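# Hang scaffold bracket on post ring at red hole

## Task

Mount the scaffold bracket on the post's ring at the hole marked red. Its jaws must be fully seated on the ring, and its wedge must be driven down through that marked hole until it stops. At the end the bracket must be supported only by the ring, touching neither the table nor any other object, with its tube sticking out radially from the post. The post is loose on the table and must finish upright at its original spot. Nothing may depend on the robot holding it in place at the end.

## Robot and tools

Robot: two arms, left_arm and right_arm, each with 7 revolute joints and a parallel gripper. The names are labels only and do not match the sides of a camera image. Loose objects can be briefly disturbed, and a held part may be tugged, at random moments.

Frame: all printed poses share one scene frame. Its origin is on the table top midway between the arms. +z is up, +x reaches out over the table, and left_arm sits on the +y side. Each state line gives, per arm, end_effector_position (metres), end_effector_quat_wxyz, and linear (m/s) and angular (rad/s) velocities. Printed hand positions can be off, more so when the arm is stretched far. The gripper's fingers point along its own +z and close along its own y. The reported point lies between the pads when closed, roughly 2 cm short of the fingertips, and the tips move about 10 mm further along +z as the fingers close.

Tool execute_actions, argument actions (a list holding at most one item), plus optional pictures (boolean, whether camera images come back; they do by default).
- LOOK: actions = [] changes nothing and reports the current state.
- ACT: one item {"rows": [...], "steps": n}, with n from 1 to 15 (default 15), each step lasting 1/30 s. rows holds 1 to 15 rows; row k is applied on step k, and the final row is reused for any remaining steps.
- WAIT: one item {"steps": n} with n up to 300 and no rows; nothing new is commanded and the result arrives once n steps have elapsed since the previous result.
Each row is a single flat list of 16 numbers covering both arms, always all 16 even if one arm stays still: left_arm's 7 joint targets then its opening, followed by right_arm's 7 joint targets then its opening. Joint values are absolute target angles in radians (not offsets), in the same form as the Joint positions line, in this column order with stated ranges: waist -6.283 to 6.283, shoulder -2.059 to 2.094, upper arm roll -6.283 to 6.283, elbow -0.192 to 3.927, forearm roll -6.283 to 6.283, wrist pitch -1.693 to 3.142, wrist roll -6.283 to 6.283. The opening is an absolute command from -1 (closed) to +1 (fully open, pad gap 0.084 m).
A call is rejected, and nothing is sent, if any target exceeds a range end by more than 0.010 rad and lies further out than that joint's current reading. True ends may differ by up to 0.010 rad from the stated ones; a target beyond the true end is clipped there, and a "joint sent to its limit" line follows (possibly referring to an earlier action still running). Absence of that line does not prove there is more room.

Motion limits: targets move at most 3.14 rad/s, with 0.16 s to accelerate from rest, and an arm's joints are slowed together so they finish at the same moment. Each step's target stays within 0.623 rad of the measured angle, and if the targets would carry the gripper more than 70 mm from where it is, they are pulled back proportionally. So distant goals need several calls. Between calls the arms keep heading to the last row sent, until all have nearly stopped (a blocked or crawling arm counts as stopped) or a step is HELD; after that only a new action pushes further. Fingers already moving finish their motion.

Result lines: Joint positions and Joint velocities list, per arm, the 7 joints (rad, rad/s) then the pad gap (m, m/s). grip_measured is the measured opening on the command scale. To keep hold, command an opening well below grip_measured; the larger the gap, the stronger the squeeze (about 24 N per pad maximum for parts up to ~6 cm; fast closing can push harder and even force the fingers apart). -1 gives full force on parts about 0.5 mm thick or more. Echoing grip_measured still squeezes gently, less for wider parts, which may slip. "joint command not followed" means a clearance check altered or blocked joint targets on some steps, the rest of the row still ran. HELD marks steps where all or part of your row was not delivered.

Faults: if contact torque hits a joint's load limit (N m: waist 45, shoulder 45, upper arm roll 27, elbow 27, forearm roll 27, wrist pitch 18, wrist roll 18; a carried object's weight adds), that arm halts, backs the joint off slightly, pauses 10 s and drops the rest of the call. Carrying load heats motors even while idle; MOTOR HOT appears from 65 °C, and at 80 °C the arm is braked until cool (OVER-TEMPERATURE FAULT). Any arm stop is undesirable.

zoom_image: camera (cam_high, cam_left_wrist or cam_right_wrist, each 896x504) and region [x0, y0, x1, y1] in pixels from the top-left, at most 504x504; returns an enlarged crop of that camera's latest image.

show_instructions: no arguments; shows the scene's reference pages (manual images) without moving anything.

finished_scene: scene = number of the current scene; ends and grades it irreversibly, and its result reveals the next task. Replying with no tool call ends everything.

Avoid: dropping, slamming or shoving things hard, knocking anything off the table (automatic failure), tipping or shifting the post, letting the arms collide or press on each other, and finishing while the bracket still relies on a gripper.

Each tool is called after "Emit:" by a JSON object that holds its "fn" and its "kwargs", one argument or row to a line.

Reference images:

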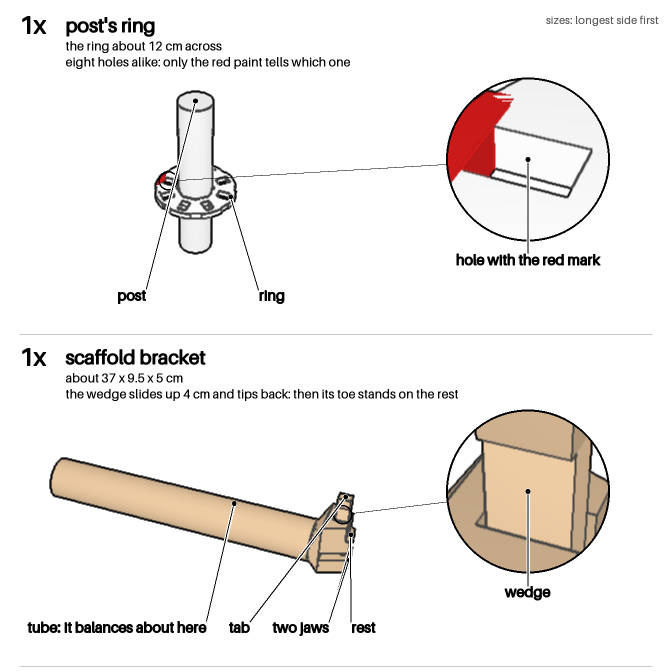

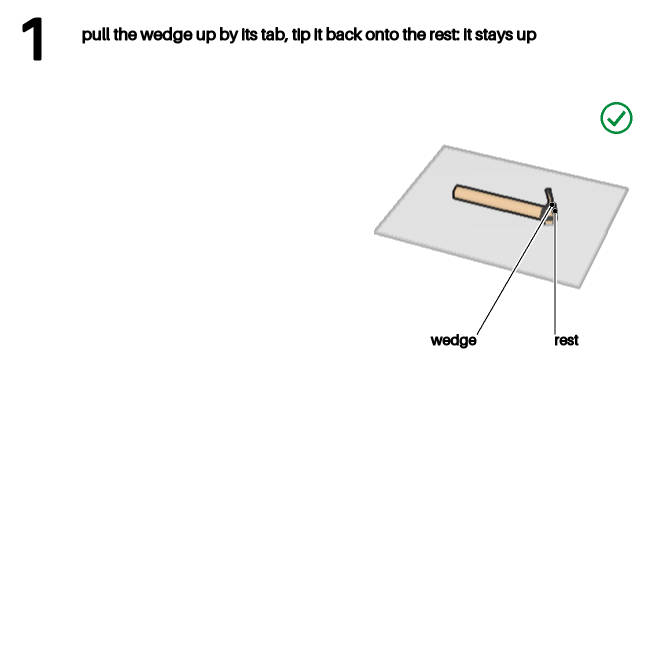

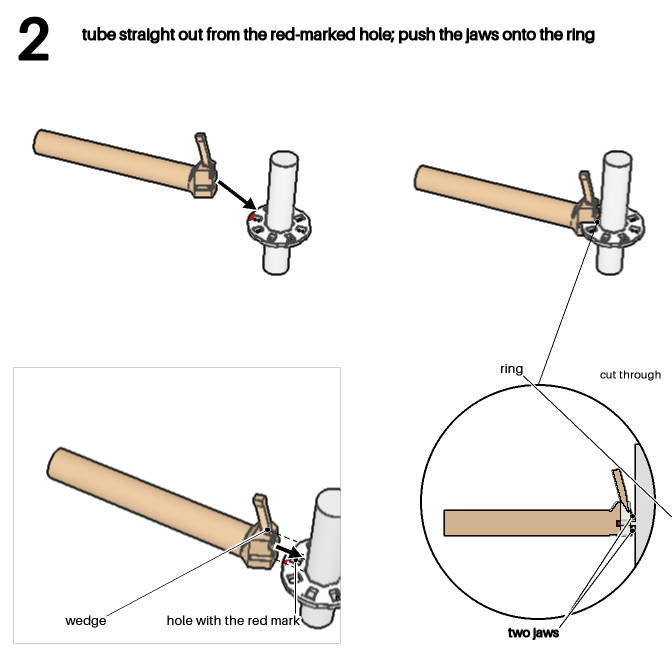

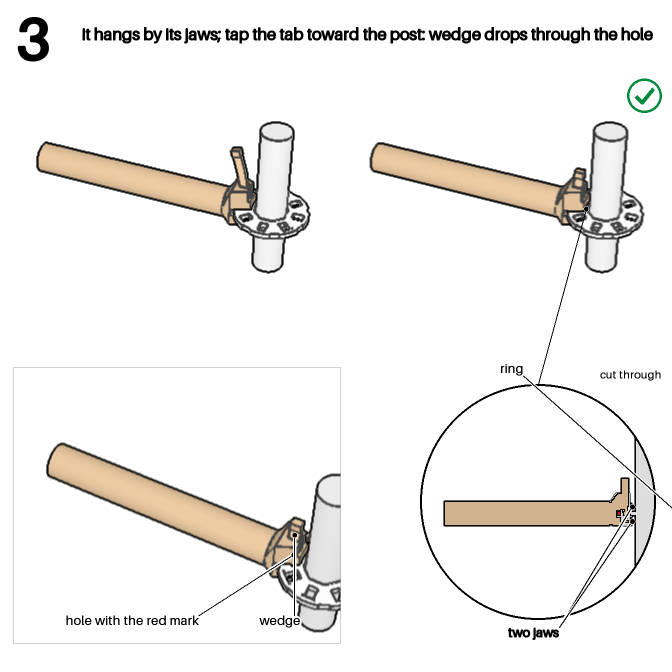

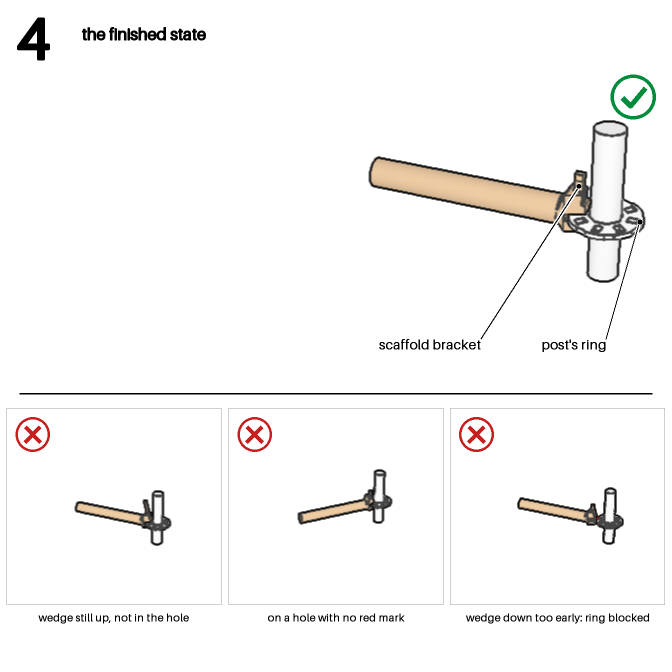

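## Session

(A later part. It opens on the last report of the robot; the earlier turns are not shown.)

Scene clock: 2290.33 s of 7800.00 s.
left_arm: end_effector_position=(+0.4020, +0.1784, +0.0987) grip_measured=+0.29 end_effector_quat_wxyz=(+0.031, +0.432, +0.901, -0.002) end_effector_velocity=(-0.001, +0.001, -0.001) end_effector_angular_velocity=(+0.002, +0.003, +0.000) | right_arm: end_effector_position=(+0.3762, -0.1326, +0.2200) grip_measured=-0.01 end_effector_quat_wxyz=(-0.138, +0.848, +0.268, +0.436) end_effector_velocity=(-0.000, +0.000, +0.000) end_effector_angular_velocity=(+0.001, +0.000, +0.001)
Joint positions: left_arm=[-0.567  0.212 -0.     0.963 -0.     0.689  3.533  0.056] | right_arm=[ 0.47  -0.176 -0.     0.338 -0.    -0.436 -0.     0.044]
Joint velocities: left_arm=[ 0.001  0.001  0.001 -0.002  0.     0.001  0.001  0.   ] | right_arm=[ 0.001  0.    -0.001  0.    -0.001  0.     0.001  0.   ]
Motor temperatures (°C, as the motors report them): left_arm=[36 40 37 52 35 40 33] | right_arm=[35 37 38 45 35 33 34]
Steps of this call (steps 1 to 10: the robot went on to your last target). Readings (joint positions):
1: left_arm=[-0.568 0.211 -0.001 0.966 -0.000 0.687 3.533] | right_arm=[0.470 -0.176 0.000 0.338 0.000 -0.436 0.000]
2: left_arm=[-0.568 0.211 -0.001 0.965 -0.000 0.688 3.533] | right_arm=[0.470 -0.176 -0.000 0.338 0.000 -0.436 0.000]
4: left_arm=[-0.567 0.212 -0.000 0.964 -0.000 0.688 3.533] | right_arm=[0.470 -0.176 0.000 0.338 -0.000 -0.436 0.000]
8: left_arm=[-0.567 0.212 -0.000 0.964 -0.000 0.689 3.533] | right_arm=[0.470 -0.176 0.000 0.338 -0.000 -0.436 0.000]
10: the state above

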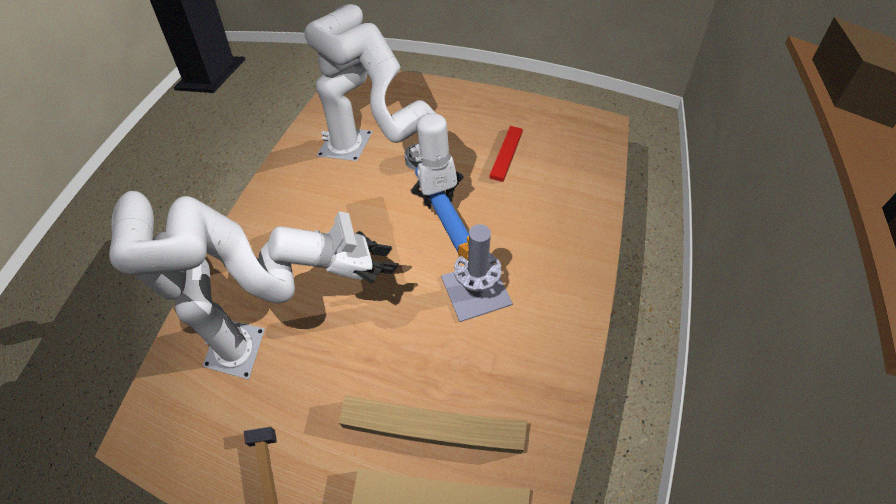

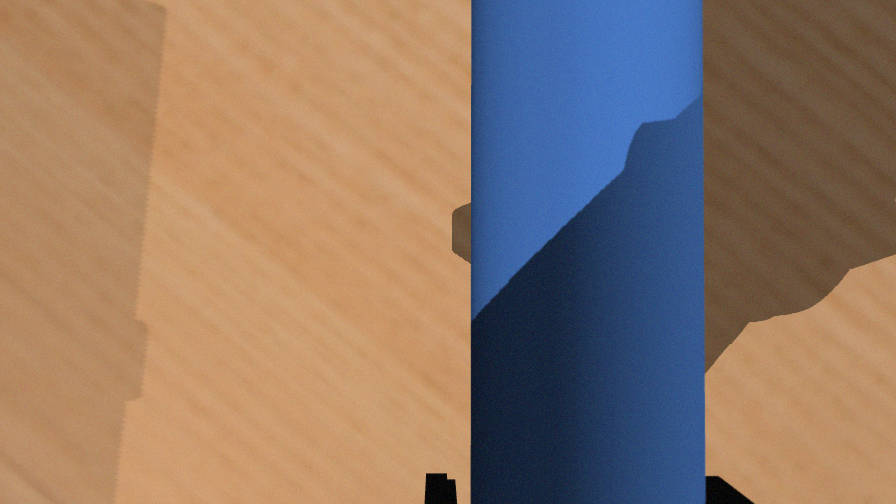

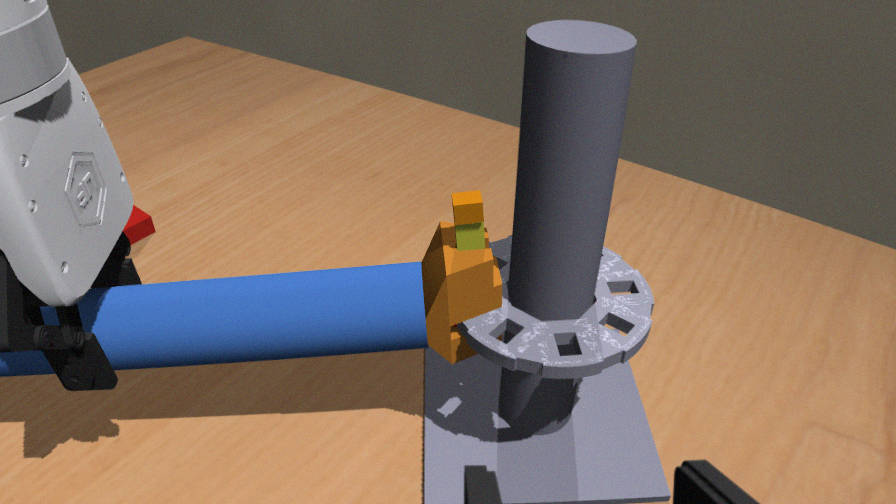

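Emit:
{"fn": "execute_actions", "kwargs": {
  "actions": [
    {"rows":[[-0.5671,0.2104,0,0.9642,0,0.6916,3.5331,0.35,0.47,-0.176,0,0.3379,0,-0.4361,0,0],[-0.5671,0.2047,0,0.9672,0,0.6995,3.5331,0.4,0.47,-0.176,0,0.3379,0,-0.4361,0,0],[-0.5671,0.1959,0,0.9718,0,0.7116,3.5331,0.45,0.47,-0.176,0,0.3379,0,-0.4361,0,0],[-0.5671,0.1846,0,0.9777,0,0.7272,3.5331,0.5,0.47,-0.176,0,0.3379,0,-0.4361,0,0],[-0.5671,0.1713,0,0.9846,0,0.7456,3.5331,0.55,0.47,-0.176,0,0.3379,0,-0.4361,0,0],[-0.5671,0.1566,0,0.9923,0,0.7660,3.5331,0.6,0.47,-0.176,0,0.3379,0,-0.4361,0,0],[-0.5671,0.1410,0,1.0004,0,0.7875,3.5331,0.6,0.47,-0.176,0,0.3379,0,-0.4361,0,0],[-0.5671,0.1252,0,1.0086,0,0.8093,3.5331,0.6,0.47,-0.176,0,0.3379,0,-0.4361,0,0],[-0.5671,0.1096,0,1.0167,0,0.8308,3.5331,0.6,0.47,-0.176,0,0.3379,0,-0.4361,0,0],[-0.5671,0.0949,0,1.0244,0,0.8512,3.5331,0.6,0.47,-0.176,0,0.3379,0,-0.4361,0,0],[-0.5671,0.0816,0,1.0313,0,0.8696,3.5331,0.6,0.47,-0.176,0,0.3379,0,-0.4361,0,0],[-0.5671,0.0703,0,1.0372,0,0.8852,3.5331,0.6,0.47,-0.176,0,0.3379,0,-0.4361,0,0],[-0.5671,0.0615,0,1.0418,0,0.8973,3.5331,0.6,0.47,-0.176,0,0.3379,0,-0.4361,0,0],[-0.5671,0.0558,0,1.0448,0,0.9052,3.5331,0.6,0.47,-0.176,0,0.3379,0,-0.4361,0,0],[-0.5671,0.0538,0,1.0458,0,0.9080,3.5331,0.6,0.47,-0.176,0,0.3379,0,-0.4361,0,0]],"steps":15}
  ],
  "pictures": false
}}

Emit:
{"fn": "execute_actions", "kwargs": {
  "actions": [
    {"steps":15}
  ]
}}

Scene clock: 2308.00 s of 7800.00 s.
left_arm: end_effector_position=(+0.4034, +0.1777, +0.1769) grip_measured=+0.59 end_effector_quat_wxyz=(+0.042, +0.432, +0.901, -0.002) end_effector_velocity=(-0.008, +0.004, +0.181) end_effector_angular_velocity=(-0.032, -0.058, -0.001) | right_arm: end_effector_position=(+0.3762, -0.1326, +0.2200) grip_measured=-0.01 end_effector_quat_wxyz=(-0.138, +0.848, +0.268, +0.436) end_effector_velocity=(+0.000, -0.000, -0.001) end_effector_angular_velocity=(-0.002, +0.000, +0.000)
Joint positions: left_arm=[-0.567  0.078 -0.     1.034  0.     0.872  3.533  0.069] | right_arm=[ 0.47  -0.176 -0.     0.338  0.    -0.436  0.     0.044]
Joint velocities: left_arm=[-0.001 -0.305 -0.     0.162  0.     0.401 -0.     0.   ] | right_arm=[-0.001  0.001 -0.    -0.    -0.001  0.    -0.001 -0.   ]
Motor temperatures (°C, as the motors report them): left_arm=[36 40 37 50 35 39 33] | right_arm=[35 37 38 45 35 33 34]
Steps of this call (steps 1 to 15: the robot went on to your last target; steps 16 to 90: nothing new was sent; then 14.17 s passed at rest; steps 91 to 105: all 15 steps of this action). Readings (joint positions):
91: left_arm=[-0.567 0.212 0.000 0.963 0.000 0.689 3.533] | right_arm=[0.470 -0.176 -0.000 0.338 0.000 -0.436 0.000]
92: left_arm=[-0.567 0.212 0.000 0.963 -0.000 0.690 3.533] | right_arm=[0.470 -0.176 0.000 0.338 -0.000 -0.436 0.000]
94: left_arm=[-0.567 0.207 0.000 0.965 -0.000 0.698 3.533] | right_arm=[0.470 -0.176 0.000 0.338 -0.000 -0.436 -0.000]
98: left_arm=[-0.567 0.172 0.000 0.984 -0.000 0.746 3.533] | right_arm=[0.470 -0.176 0.000 0.338 -0.000 -0.436 0.000]
105: the state above

Scene clock: 2308.50 s of 7800.00 s.
left_arm: end_effector_position=(+0.4011, +0.1790, +0.1897) grip_measured=+0.59 end_effector_quat_wxyz=(+0.042, +0.432, +0.901, -0.002) end_effector_velocity=(+0.001, +0.000, +0.002) end_effector_angular_velocity=(-0.001, -0.003, +0.000) | right_arm: end_effector_position=(+0.3762, -0.1326, +0.2200) grip_measured=-0.01 end_effector_quat_wxyz=(-0.138, +0.848, +0.268, +0.436) end_effector_velocity=(-0.000, +0.001, -0.000) end_effector_angular_velocity=(-0.003, -0.001, +0.004)
Joint positions: left_arm=[-0.567  0.054  0.     1.045 -0.     0.908  3.533  0.069] | right_arm=[ 0.47  -0.176  0.     0.338  0.    -0.436  0.     0.044]
Joint velocities: left_arm=[-0.    -0.003  0.001  0.001  0.     0.001  0.    -0.   ] | right_arm=[ 0.     0.     0.001 -0.    -0.002  0.    -0.002 -0.   ]
Motor temperatures (°C, as the motors report them): left_arm=[36 40 37 49 35 39 33] | right_arm=[35 37 38 45 35 33 34]
Steps of this call (steps 1 to 15: the robot went on to your last target). Readings (joint positions):
1: left_arm=[-0.567 0.069 -0.000 1.039 0.000 0.883 3.533] | right_arm=[0.470 -0.176 0.000 0.338 -0.000 -0.436 0.000]
2: left_arm=[-0.567 0.063 -0.000 1.042 0.000 0.891 3.533] | right_arm=[0.470 -0.176 0.000 0.338 -0.000 -0.436 -0.000]
4: left_arm=[-0.567 0.058 -0.000 1.044 0.000 0.900 3.533] | right_arm=[0.470 -0.176 -0.000 0.338 0.000 -0.436 0.000]
8: left_arm=[-0.567 0.056 0.000 1.044 -0.000 0.906 3.533] | right_arm=[0.470 -0.176 0.000 0.338 -0.000 -0.436 0.000]
15: the state above

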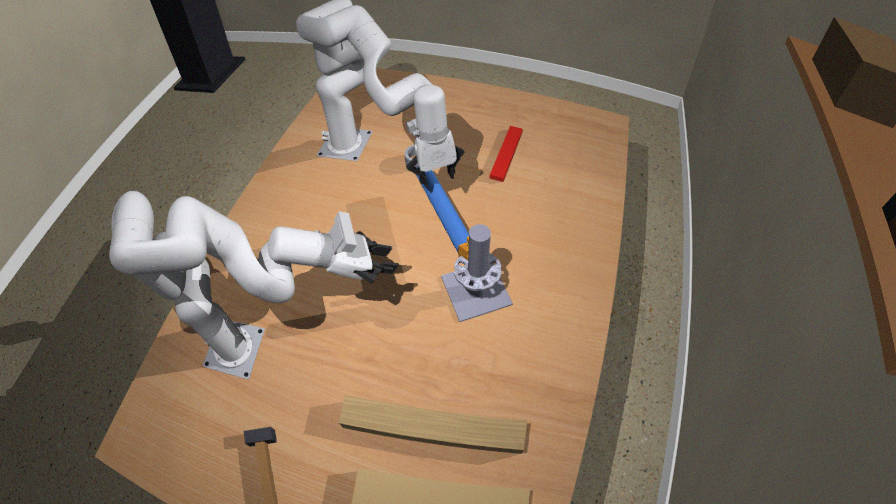

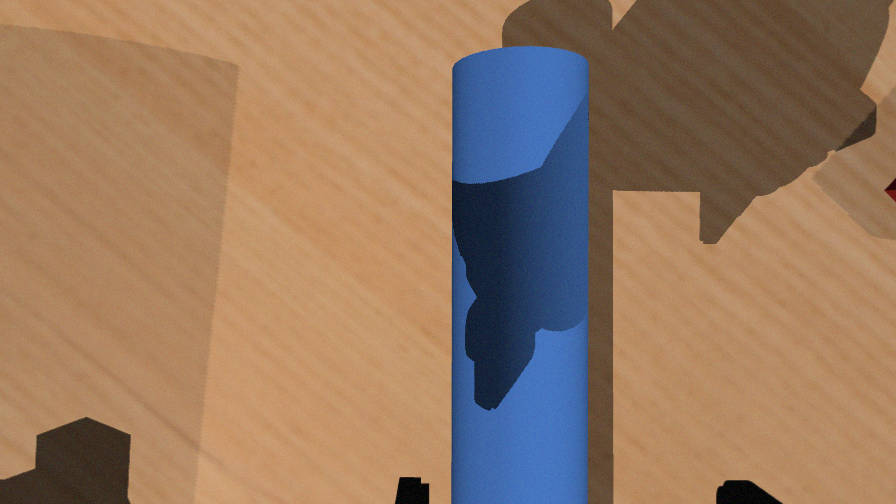

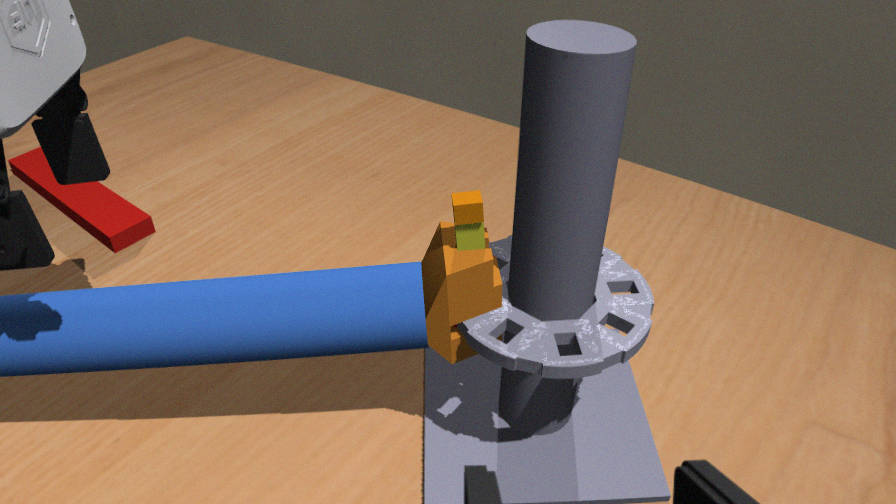

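Emit:
{"fn": "finished_scene", "kwargs": {
  "scene": 1
}}

The scene is finished: the task was done.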